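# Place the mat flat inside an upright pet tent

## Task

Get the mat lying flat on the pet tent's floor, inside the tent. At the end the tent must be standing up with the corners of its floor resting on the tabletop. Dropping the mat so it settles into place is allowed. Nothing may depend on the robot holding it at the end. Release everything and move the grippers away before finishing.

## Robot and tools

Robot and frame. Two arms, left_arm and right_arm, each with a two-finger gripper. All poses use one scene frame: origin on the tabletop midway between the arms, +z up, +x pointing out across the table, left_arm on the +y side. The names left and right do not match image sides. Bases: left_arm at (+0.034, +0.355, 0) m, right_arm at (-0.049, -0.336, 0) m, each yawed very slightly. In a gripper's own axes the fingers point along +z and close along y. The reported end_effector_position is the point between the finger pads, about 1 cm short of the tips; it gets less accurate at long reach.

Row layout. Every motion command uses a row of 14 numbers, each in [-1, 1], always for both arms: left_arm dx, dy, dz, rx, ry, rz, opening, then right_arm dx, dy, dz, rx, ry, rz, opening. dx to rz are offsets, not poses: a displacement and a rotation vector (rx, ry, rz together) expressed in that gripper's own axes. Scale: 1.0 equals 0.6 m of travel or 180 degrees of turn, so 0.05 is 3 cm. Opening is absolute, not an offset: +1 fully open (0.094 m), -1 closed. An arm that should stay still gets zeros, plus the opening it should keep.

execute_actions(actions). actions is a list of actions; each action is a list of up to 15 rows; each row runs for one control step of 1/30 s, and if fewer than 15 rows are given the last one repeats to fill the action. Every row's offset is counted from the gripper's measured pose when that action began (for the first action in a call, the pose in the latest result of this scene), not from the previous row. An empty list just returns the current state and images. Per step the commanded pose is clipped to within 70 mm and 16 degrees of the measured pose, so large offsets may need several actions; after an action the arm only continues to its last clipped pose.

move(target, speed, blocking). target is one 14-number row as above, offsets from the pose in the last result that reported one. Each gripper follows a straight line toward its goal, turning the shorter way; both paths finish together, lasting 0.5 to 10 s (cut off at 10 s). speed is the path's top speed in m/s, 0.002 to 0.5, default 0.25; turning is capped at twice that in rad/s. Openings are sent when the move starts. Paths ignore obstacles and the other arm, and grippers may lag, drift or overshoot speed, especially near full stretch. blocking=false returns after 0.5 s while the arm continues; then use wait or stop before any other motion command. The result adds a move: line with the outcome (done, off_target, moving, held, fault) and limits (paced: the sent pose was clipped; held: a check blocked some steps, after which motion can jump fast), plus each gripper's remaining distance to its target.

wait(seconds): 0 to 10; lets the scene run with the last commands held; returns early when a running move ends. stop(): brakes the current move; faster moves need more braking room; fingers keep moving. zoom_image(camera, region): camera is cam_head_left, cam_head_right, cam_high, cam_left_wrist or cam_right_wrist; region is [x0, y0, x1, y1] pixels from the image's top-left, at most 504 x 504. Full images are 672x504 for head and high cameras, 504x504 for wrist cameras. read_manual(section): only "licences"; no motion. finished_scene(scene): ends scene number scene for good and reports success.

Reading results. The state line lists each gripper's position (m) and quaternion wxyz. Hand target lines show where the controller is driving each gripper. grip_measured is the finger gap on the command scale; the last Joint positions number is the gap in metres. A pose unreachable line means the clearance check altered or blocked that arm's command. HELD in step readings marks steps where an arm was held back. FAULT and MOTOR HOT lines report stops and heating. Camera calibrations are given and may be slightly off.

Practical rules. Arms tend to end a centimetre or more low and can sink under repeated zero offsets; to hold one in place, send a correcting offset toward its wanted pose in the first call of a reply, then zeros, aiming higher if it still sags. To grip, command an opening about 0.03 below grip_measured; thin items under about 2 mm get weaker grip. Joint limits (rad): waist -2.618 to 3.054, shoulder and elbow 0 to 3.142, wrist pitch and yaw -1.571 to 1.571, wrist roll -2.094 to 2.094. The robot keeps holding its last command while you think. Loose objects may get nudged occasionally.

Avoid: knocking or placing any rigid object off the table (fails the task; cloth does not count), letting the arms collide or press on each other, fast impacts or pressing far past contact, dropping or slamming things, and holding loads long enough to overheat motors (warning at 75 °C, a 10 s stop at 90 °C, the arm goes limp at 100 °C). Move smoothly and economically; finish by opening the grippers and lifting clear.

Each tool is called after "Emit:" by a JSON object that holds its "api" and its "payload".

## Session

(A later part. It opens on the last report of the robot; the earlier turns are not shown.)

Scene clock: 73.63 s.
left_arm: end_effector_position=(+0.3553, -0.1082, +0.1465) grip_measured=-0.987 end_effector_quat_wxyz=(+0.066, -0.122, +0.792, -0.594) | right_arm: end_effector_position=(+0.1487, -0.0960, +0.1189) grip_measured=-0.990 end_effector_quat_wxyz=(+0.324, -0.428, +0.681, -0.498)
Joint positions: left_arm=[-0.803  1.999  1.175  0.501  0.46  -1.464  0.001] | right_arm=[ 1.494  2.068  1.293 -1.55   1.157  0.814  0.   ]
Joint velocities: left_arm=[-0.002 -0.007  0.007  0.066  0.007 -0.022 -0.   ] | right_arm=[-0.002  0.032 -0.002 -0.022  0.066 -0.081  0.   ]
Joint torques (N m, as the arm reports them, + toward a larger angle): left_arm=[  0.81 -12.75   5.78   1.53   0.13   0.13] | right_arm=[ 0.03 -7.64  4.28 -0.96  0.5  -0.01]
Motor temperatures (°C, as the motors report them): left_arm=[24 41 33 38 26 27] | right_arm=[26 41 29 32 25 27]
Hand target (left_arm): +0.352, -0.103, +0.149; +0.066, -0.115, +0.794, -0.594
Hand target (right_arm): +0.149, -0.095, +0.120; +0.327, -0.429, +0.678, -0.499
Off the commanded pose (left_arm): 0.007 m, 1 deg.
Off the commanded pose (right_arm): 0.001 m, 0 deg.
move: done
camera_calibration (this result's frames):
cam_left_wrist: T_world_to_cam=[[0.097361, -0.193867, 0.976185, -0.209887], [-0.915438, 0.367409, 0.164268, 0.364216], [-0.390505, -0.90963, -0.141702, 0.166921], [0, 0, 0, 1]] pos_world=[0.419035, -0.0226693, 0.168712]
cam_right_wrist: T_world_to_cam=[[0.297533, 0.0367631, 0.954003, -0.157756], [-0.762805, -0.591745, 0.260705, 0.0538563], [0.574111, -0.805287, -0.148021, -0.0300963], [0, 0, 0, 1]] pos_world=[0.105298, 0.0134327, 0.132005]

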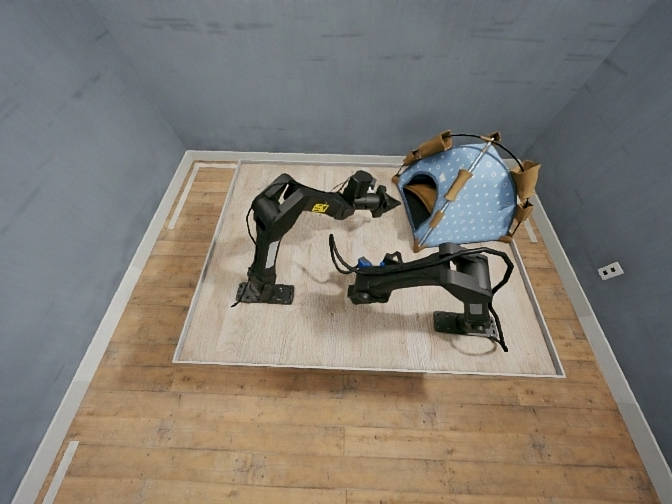

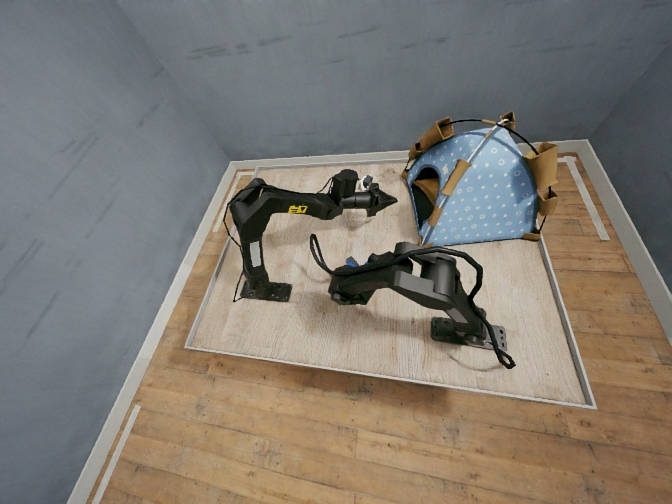

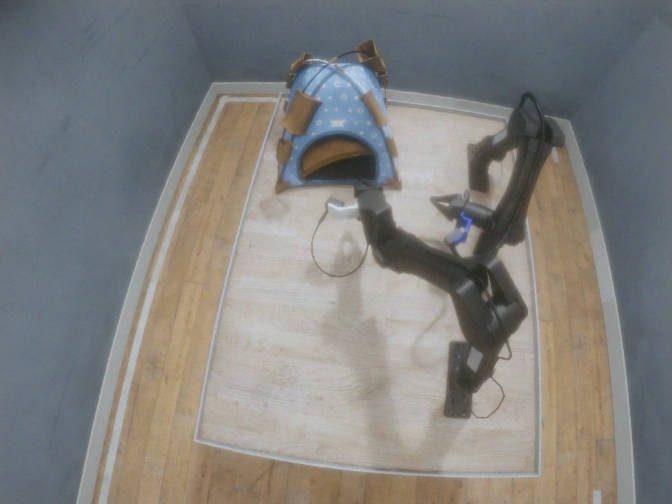

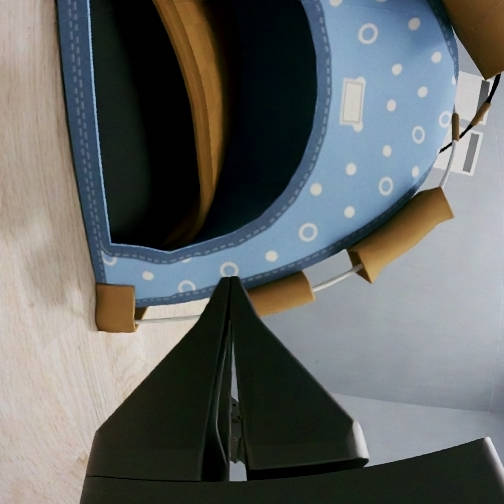

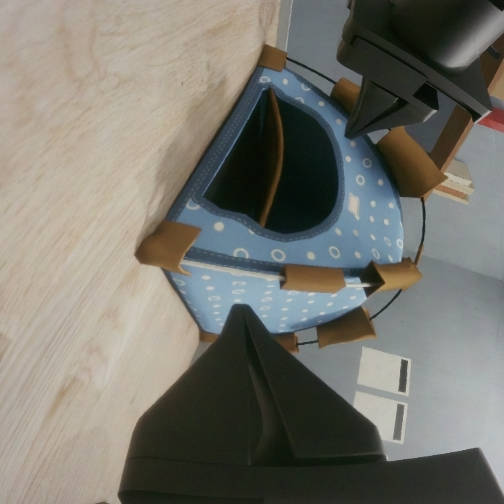

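Emit:
{"api": "move", "payload": {"target": [0.043,0.03,0.287,0,0,0,-0.1, 0,0,0,0,0,0,-1], "speed": 0.1}}

Emit:
{"api": "move", "payload": {"target": [0,0,0,0,0,0,-1, 0,0,0,0,0,0,-1]}}

Emit:
{"api": "move", "payload": {"target": [0.03,0,-0.03,0,0.09,0,-1, 0,0,0,0,0,0,-1], "speed": 0.06}}

Emit:
{"api": "move", "payload": {"target": [0,0.03,0,0,0,0,-0.3, 0,0,0,0,0,0,-1]}}

Emit:
{"api": "move", "payload": {"target": [0,0.06,-0.25,0,0,0,-0.3, 0,0,0,0,0,0,-1], "speed": 0.12}}

Scene clock: 76.03 s.
left_arm: end_effector_position=(+0.3706, -0.2661, +0.0841) grip_measured=-0.102 end_effector_quat_wxyz=(+0.065, -0.118, +0.791, -0.597) | right_arm: end_effector_position=(+0.1480, -0.0968, +0.1180) grip_measured=-0.990 end_effector_quat_wxyz=(+0.321, -0.428, +0.683, -0.498)
Joint positions: left_arm=[-0.978  2.587  1.923  0.367  0.301 -1.521  0.042] | right_arm=[ 1.494  2.068  1.293 -1.55   1.149  0.814  0.   ]
Joint velocities: left_arm=[ 0.007 -0.007  0.007 -0.007 -0.037  0.051  0.   ] | right_arm=[-0.012  0.002 -0.002 -0.051 -0.022  0.066  0.   ]
Joint torques (N m, as the arm reports them, + toward a larger angle): left_arm=[ -0.62 -14.65  10.59   1.43  -0.07   0.01] | right_arm=[ 0.03 -7.64  4.28 -0.97  0.5  -0.01]
Motor temperatures (°C, as the motors report them): left_arm=[24 41 33 38 26 27] | right_arm=[26 40 29 32 25 27]
Hand target (left_arm): +0.371, -0.270, +0.082; +0.068, -0.121, +0.792, -0.594
Hand target (right_arm): +0.149, -0.096, +0.119; +0.324, -0.428, +0.681, -0.498
Off the commanded pose (left_arm): 0.005 m, 1 deg.
Off the commanded pose (right_arm): 0.001 m, 0 deg.
move: done
camera_calibration (this result's frames):
cam_left_wrist: T_world_to_cam=[[0.0929344, -0.188524, 0.977661, -0.178095], [-0.913084, 0.375416, 0.159188, 0.448189], [-0.39704, -0.907481, -0.137249, 0.0230783], [0, 0, 0, 1]] pos_world=[0.434948, -0.180889, 0.105938]
cam_right_wrist: T_world_to_cam=[[0.302968, 0.0344556, 0.952378, -0.157502], [-0.76444, -0.58796, 0.264453, 0.0532984], [0.569072, -0.808156, -0.151794, -0.0295519], [0, 0, 0, 1]] pos_world=[0.105279, 0.0128816, 0.131421]

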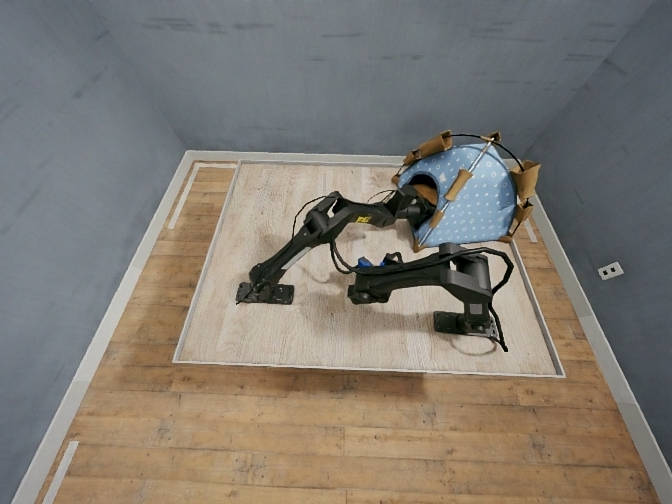

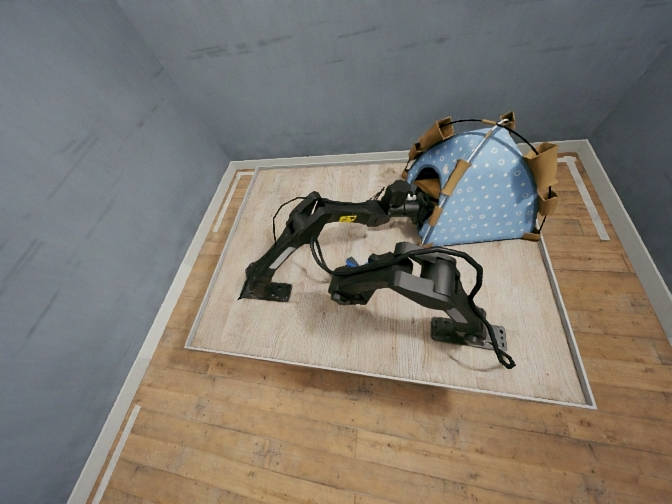

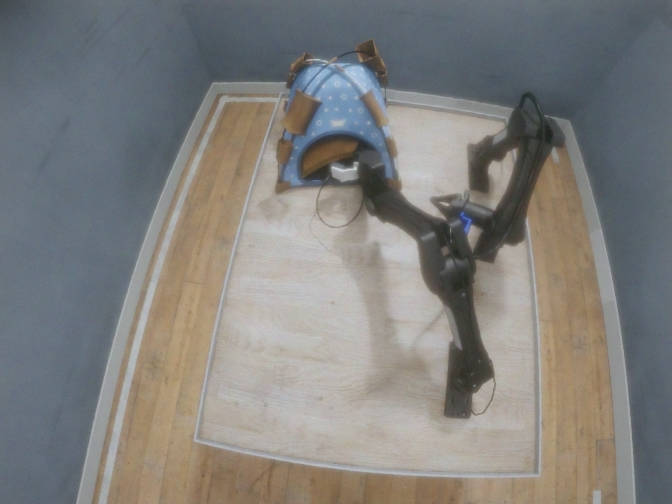

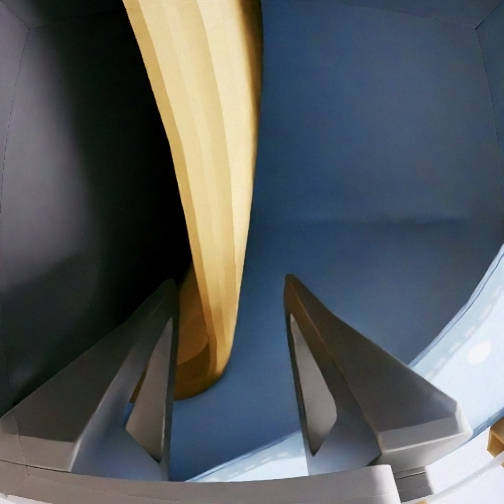

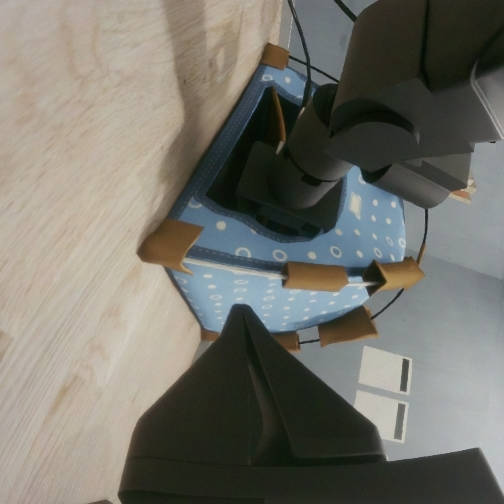

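Scene clock: 76.53 s.
left_arm: end_effector_position=(+0.3706, -0.2661, +0.0843) grip_measured=-0.882 end_effector_quat_wxyz=(+0.065, -0.118, +0.790, -0.597) | right_arm: end_effector_position=(+0.1474, -0.0975, +0.1171) grip_measured=-0.990 end_effector_quat_wxyz=(+0.318, -0.427, +0.685, -0.497)
Joint positions: left_arm=[-0.978  2.587  1.923  0.368  0.301 -1.521  0.006] | right_arm=[ 1.494  2.068  1.293 -1.55   1.142  0.814  0.   ]
Joint velocities: left_arm=[-0.037 -0.007 -0.002  0.037 -0.037 -0.037  0.001] | right_arm=[-0.002 -0.012 -0.017 -0.051  0.022 -0.022  0.   ]
Joint torques (N m, as the arm reports them, + toward a larger angle): left_arm=[ -0.01 -16.03   8.12   1.61   0.    -0.03] | right_arm=[ 0.02 -7.64  4.28 -0.97  0.5  -0.01]
Motor temperatures (°C, as the motors report them): left_arm=[24 41 33 38 26 27] | right_arm=[26 40 29 32 25 27]
Hand target (left_arm): +0.371, -0.266, +0.084; +0.065, -0.118, +0.791, -0.597
Hand target (right_arm): +0.148, -0.097, +0.118; +0.321, -0.428, +0.683, -0.498
Off the commanded pose (left_arm): 0.000 m, 0 deg.
Off the commanded pose (right_arm): 0.001 m, 0 deg.
move: done
camera_calibration (this result's frames):
cam_left_wrist: T_world_to_cam=[[0.0928983, -0.187795, 0.977805, -0.178083], [-0.913133, 0.375436, 0.158859, 0.448255], [-0.396936, -0.907624, -0.136605, 0.022942], [0, 0, 0, 1]] pos_world=[0.434967, -0.180911, 0.106055]
cam_right_wrist: T_world_to_cam=[[0.308111, 0.0322384, 0.950804, -0.157256], [-0.765956, -0.584359, 0.268024, 0.0527668], [0.564251, -0.810855, -0.155354, -0.0290383], [0, 0, 0, 1]] pos_world=[0.105254, 0.0123586, 0.130866]

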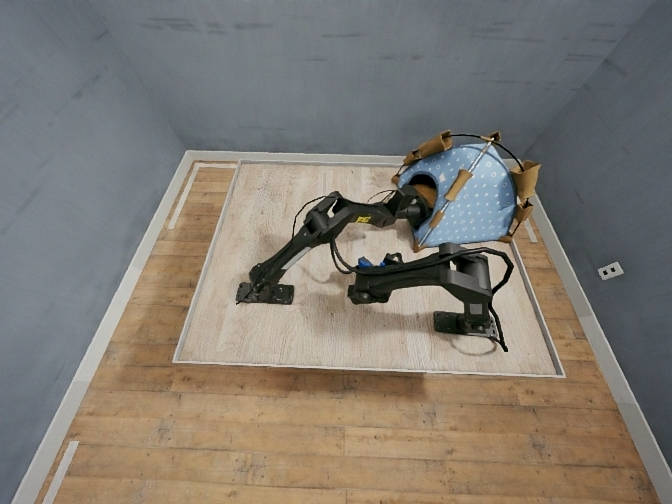

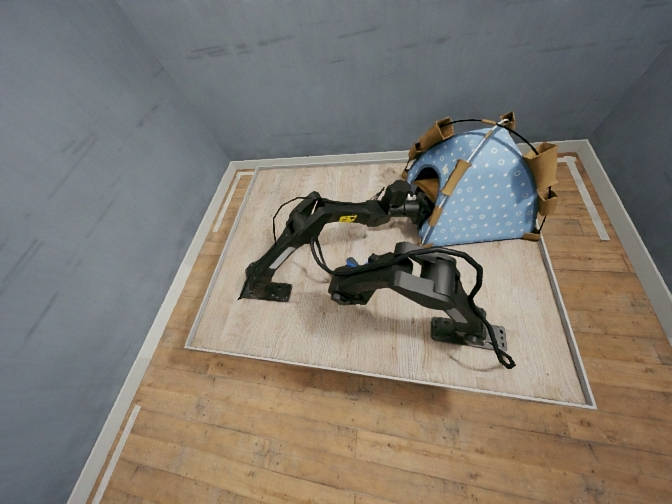

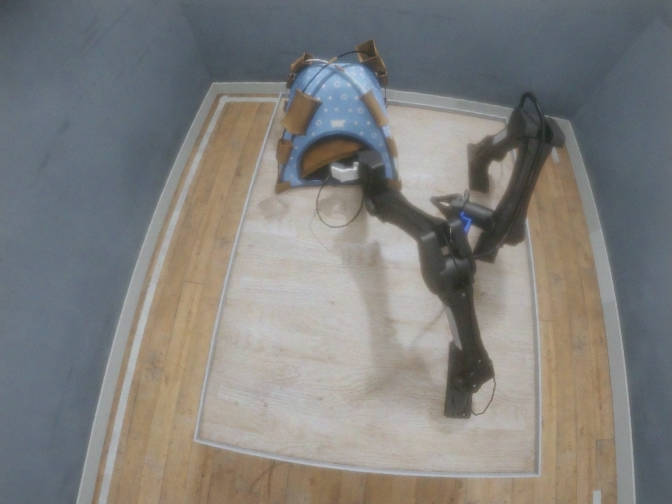

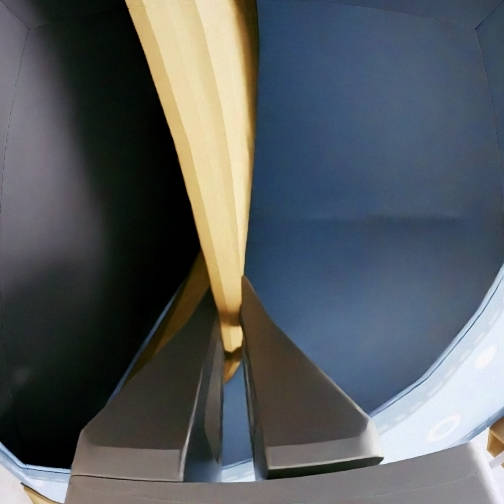

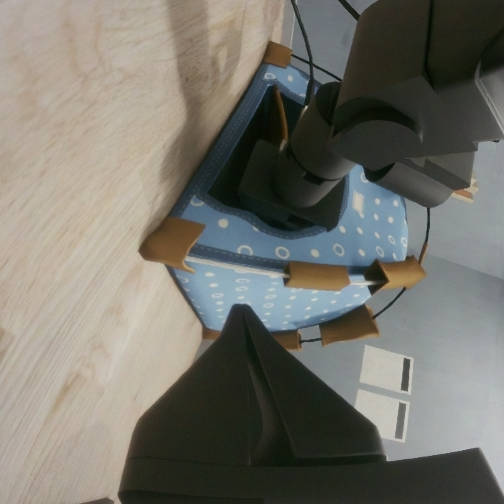

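Scene clock: 79.20 s.
left_arm: end_effector_position=(+0.3555, -0.2544, +0.0868) grip_measured=-0.882 end_effector_quat_wxyz=(-0.032, -0.051, +0.791, -0.609) | right_arm: end_effector_position=(+0.1467, -0.0982, +0.1163) grip_measured=-0.990 end_effector_quat_wxyz=(+0.316, -0.427, +0.687, -0.496)
Joint positions: left_arm=[-0.919  2.587  1.923  0.349  0.592 -1.508  0.006] | right_arm=[ 1.494  2.068  1.293 -1.55   1.135  0.814  0.   ]
Joint velocities: left_arm=[ 0.007 -0.017  0.012  0.037  0.037 -0.037  0.   ] | right_arm=[-0.012  0.002  0.007  0.022 -0.022  0.037 -0.   ]
Joint torques (N m, as the arm reports them, + toward a larger angle): left_arm=[  0.29 -16.03   8.98   1.34   0.53   0.13] | right_arm=[ 0.03 -7.64  4.28 -0.97  0.5  -0.01]
Motor temperatures (°C, as the motors report them): left_arm=[24 42 33 38 26 27] | right_arm=[26 40 29 32 25 27]
Hand target (left_arm): +0.349, -0.254, +0.090; -0.047, -0.033, +0.791, -0.609
Hand target (right_arm): +0.147, -0.098, +0.117; +0.319, -0.427, +0.685, -0.497
Off the commanded pose (left_arm): 0.007 m, 3 deg.
Off the commanded pose (right_arm): 0.001 m, 0 deg.
move: off_target (left_arm)
camera_calibration (this result's frames):
cam_left_wrist: T_world_to_cam=[[0.12033, -0.180367, 0.976211, -0.184673], [-0.794238, 0.572456, 0.203668, 0.433569], [-0.595573, -0.799851, -0.0743711, 0.120495], [0, 0, 0, 1]] pos_world=[0.438342, -0.18513, 0.100937]
cam_right_wrist: T_world_to_cam=[[0.313236, 0.0299968, 0.949202, -0.157006], [-0.767435, -0.580753, 0.271606, 0.0522338], [0.559399, -0.813527, -0.158892, -0.0285282], [0, 0, 0, 1]] pos_world=[0.105225, 0.0118361, 0.13031]

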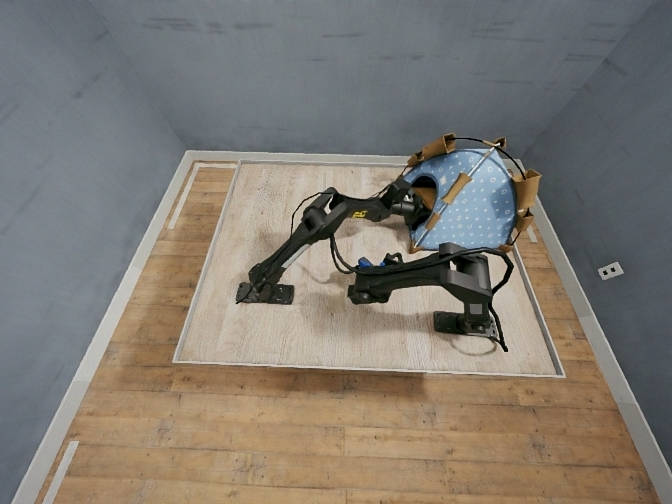

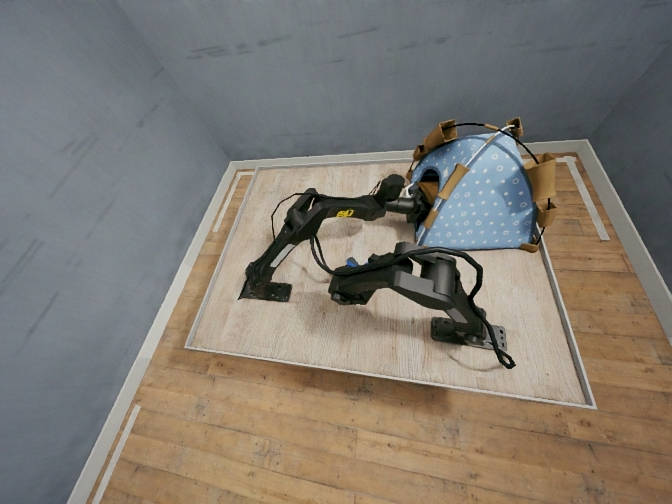

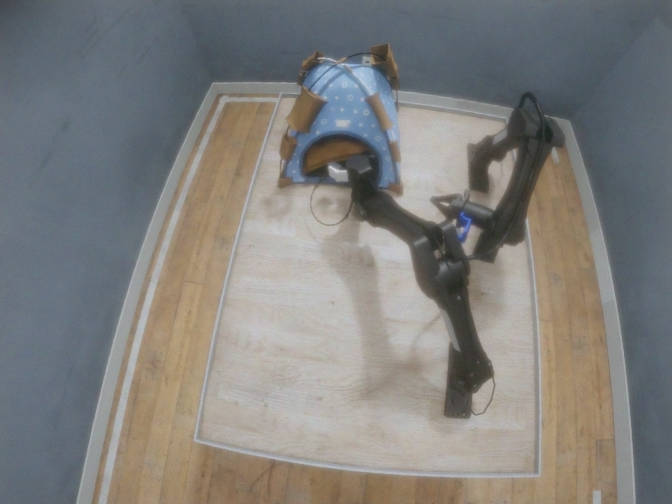

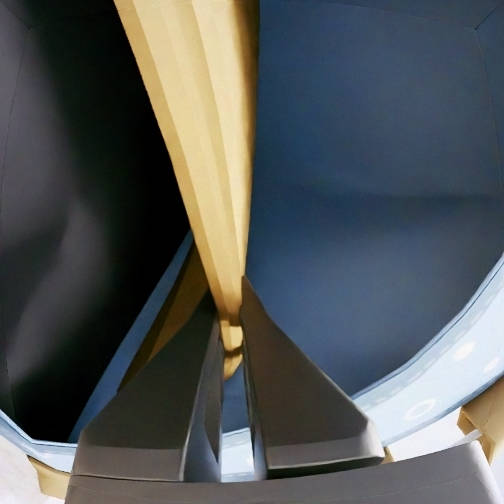

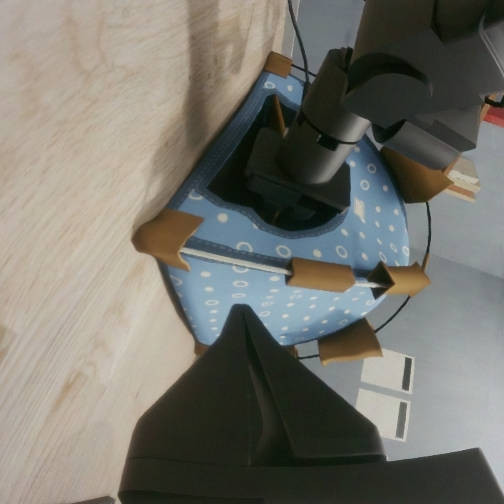

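Scene clock: 79.90 s.
left_arm: end_effector_position=(+0.3543, -0.2527, +0.0838) grip_measured=-0.302 end_effector_quat_wxyz=(-0.027, -0.048, +0.786, -0.616) | right_arm: end_effector_position=(+0.1460, -0.0990, +0.1154) grip_measured=-0.990 end_effector_quat_wxyz=(+0.313, -0.426, +0.689, -0.496)
Joint positions: left_arm=[-0.919  2.587  1.892  0.401  0.592 -1.508  0.033] | right_arm=[ 1.494  2.068  1.293 -1.55   1.127  0.814  0.   ]
Joint velocities: left_arm=[-0.002 -0.012 -0.022  0.066  0.007 -0.051 -0.001] | right_arm=[-0.007 -0.012  0.002  0.007  0.081 -0.007  0.001]
Joint torques (N m, as the arm reports them, + toward a larger angle): left_arm=[  0.29 -14.6    6.61   1.54   0.1   -0.03] | right_arm=[ 0.03 -7.64  4.27 -0.97  0.49 -0.01]
Motor temperatures (°C, as the motors report them): left_arm=[24 42 33 38 26 27] | right_arm=[26 40 29 32 25 27]
Hand target (left_arm): +0.353, -0.250, +0.070; -0.032, -0.051, +0.791, -0.609
Hand target (right_arm): +0.147, -0.098, +0.116; +0.315, -0.427, +0.687, -0.496
Off the commanded pose (left_arm): 0.015 m, 1 deg.
Off the commanded pose (right_arm): 0.001 m, 0 deg.
move: off_target (left_arm)
camera_calibration (this result's frames):
cam_left_wrist: T_world_to_cam=[[0.108667, -0.164395, 0.980391, -0.173454], [-0.796775, 0.575329, 0.184788, 0.43552], [-0.594425, -0.801231, -0.0684663, 0.119676], [0, 0, 0, 1]] pos_world=[0.436998, -0.183194, 0.0977671]
cam_right_wrist: T_world_to_cam=[[0.318608, 0.0276112, 0.947484, -0.156738], [-0.768953, -0.576952, 0.275387, 0.0516712], [0.554257, -0.816311, -0.16259, -0.0279952], [0, 0, 0, 1]] pos_world=[0.105187, 0.0112868, 0.129726]

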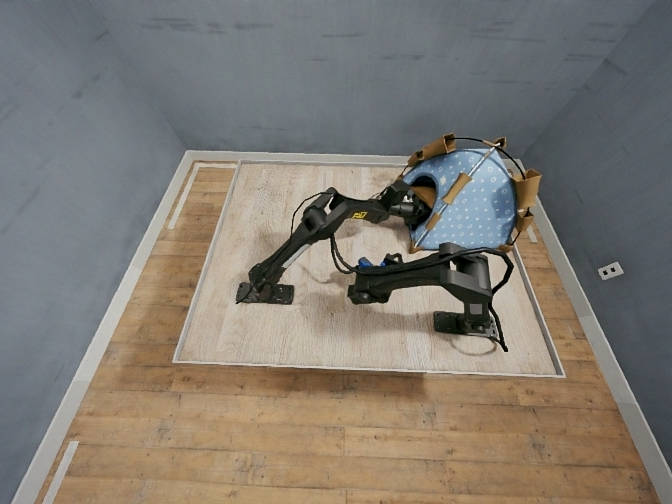

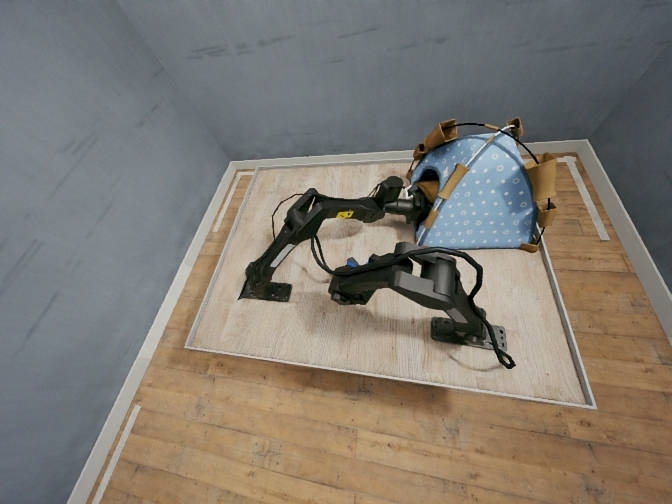

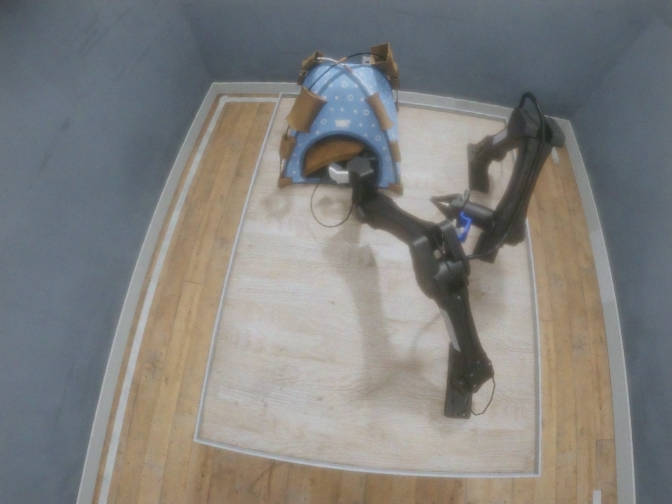

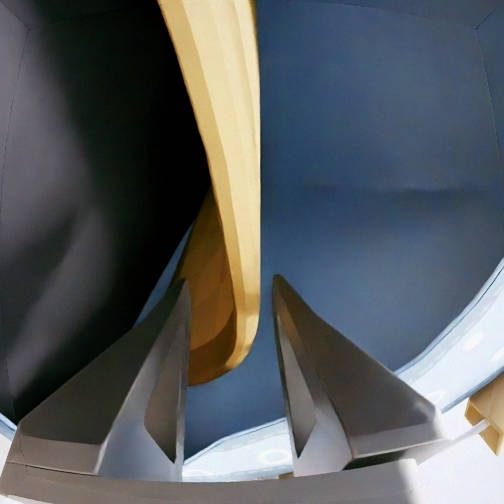

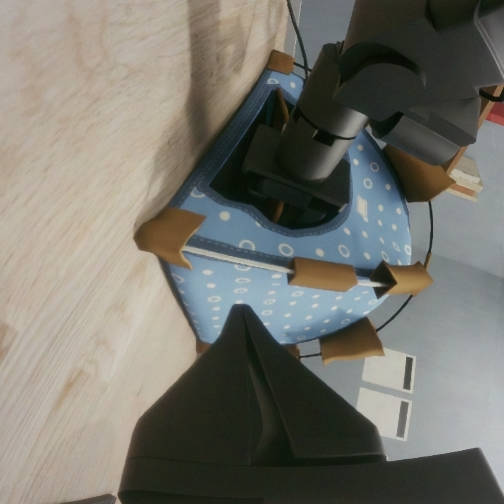

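Scene clock: 81.70 s.
left_arm: end_effector_position=(+0.3523, -0.1021, +0.0745) grip_measured=-0.302 end_effector_quat_wxyz=(-0.032, -0.061, +0.789, -0.610) | right_arm: end_effector_position=(+0.1454, -0.0997, +0.1145) grip_measured=-0.990 end_effector_quat_wxyz=(+0.310, -0.426, +0.691, -0.495)
Joint positions: left_arm=[-0.716  2.237  1.191  0.685  0.773 -1.443  0.033] | right_arm=[ 1.494  2.068  1.293 -1.55   1.12   0.814  0.   ]
Joint velocities: left_arm=[-0.012 -0.017 -0.007 -0.007  0.022  0.037  0.001] | right_arm=[-0.002 -0.012 -0.007 -0.081  0.007 -0.037 -0.   ]
Joint torques (N m, as the arm reports them, + toward a larger angle): left_arm=[  0.52 -14.28   4.81   1.52   0.28   0.16] | right_arm=[ 0.03 -7.63  4.28 -0.98  0.49 -0.01]
Motor temperatures (°C, as the motors report them): left_arm=[24 42 33 38 26 27] | right_arm=[26 40 29 32 25 27]
Hand target (left_arm): +0.349, -0.099, +0.084; -0.028, -0.049, +0.785, -0.616
Hand target (right_arm): +0.146, -0.099, +0.115; +0.313, -0.426, +0.689, -0.496
Off the commanded pose (left_arm): 0.012 m, 2 deg.
Off the commanded pose (right_arm): 0.001 m, 0 deg.
move: off_target (left_arm)
camera_calibration (this result's frames):
cam_left_wrist: T_world_to_cam=[[0.135528, -0.174364, 0.97531, -0.149493], [-0.800714, 0.56048, 0.211468, 0.346822], [-0.583514, -0.809604, -0.0636552, 0.233534], [0, 0, 0, 1]] pos_world=[0.434236, -0.0313824, 0.0873258]
cam_right_wrist: T_world_to_cam=[[0.323692, 0.0253202, 0.945824, -0.15648], [-0.770357, -0.573337, 0.27899, 0.0511352], [0.54934, -0.818928, -0.166079, -0.0274924], [0, 0, 0, 1]] pos_world=[0.105146, 0.0107655, 0.12917]

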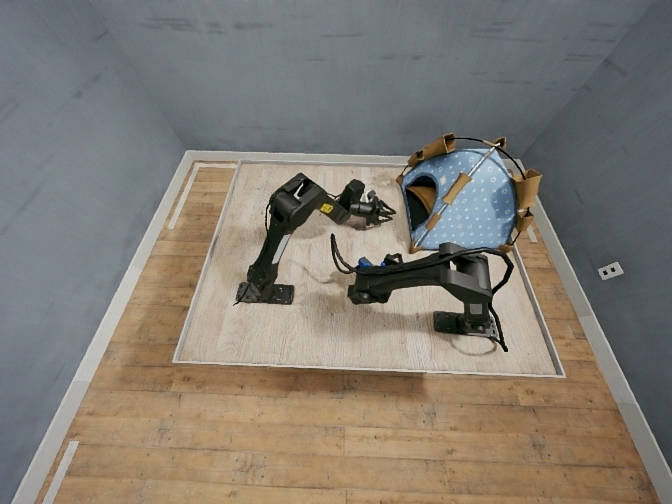

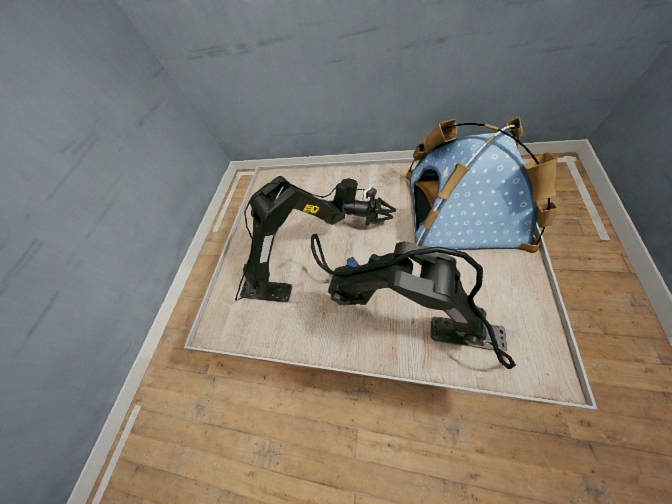

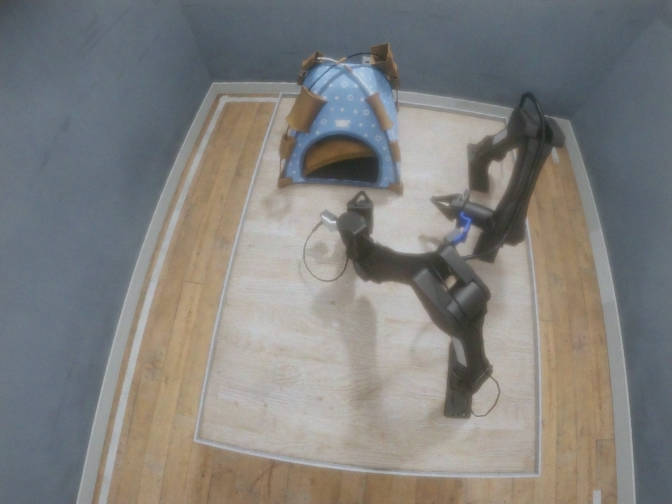

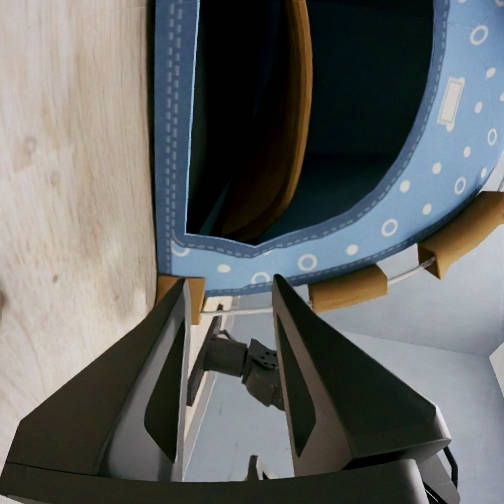

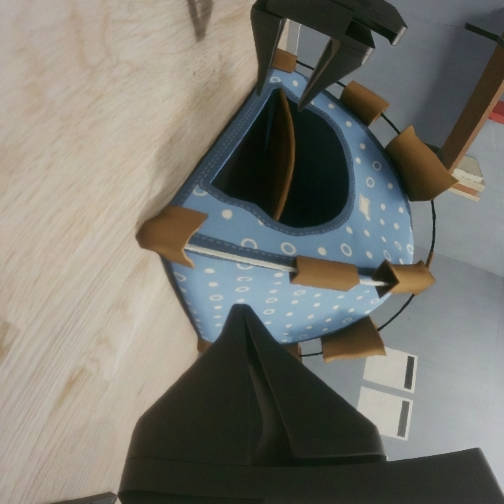

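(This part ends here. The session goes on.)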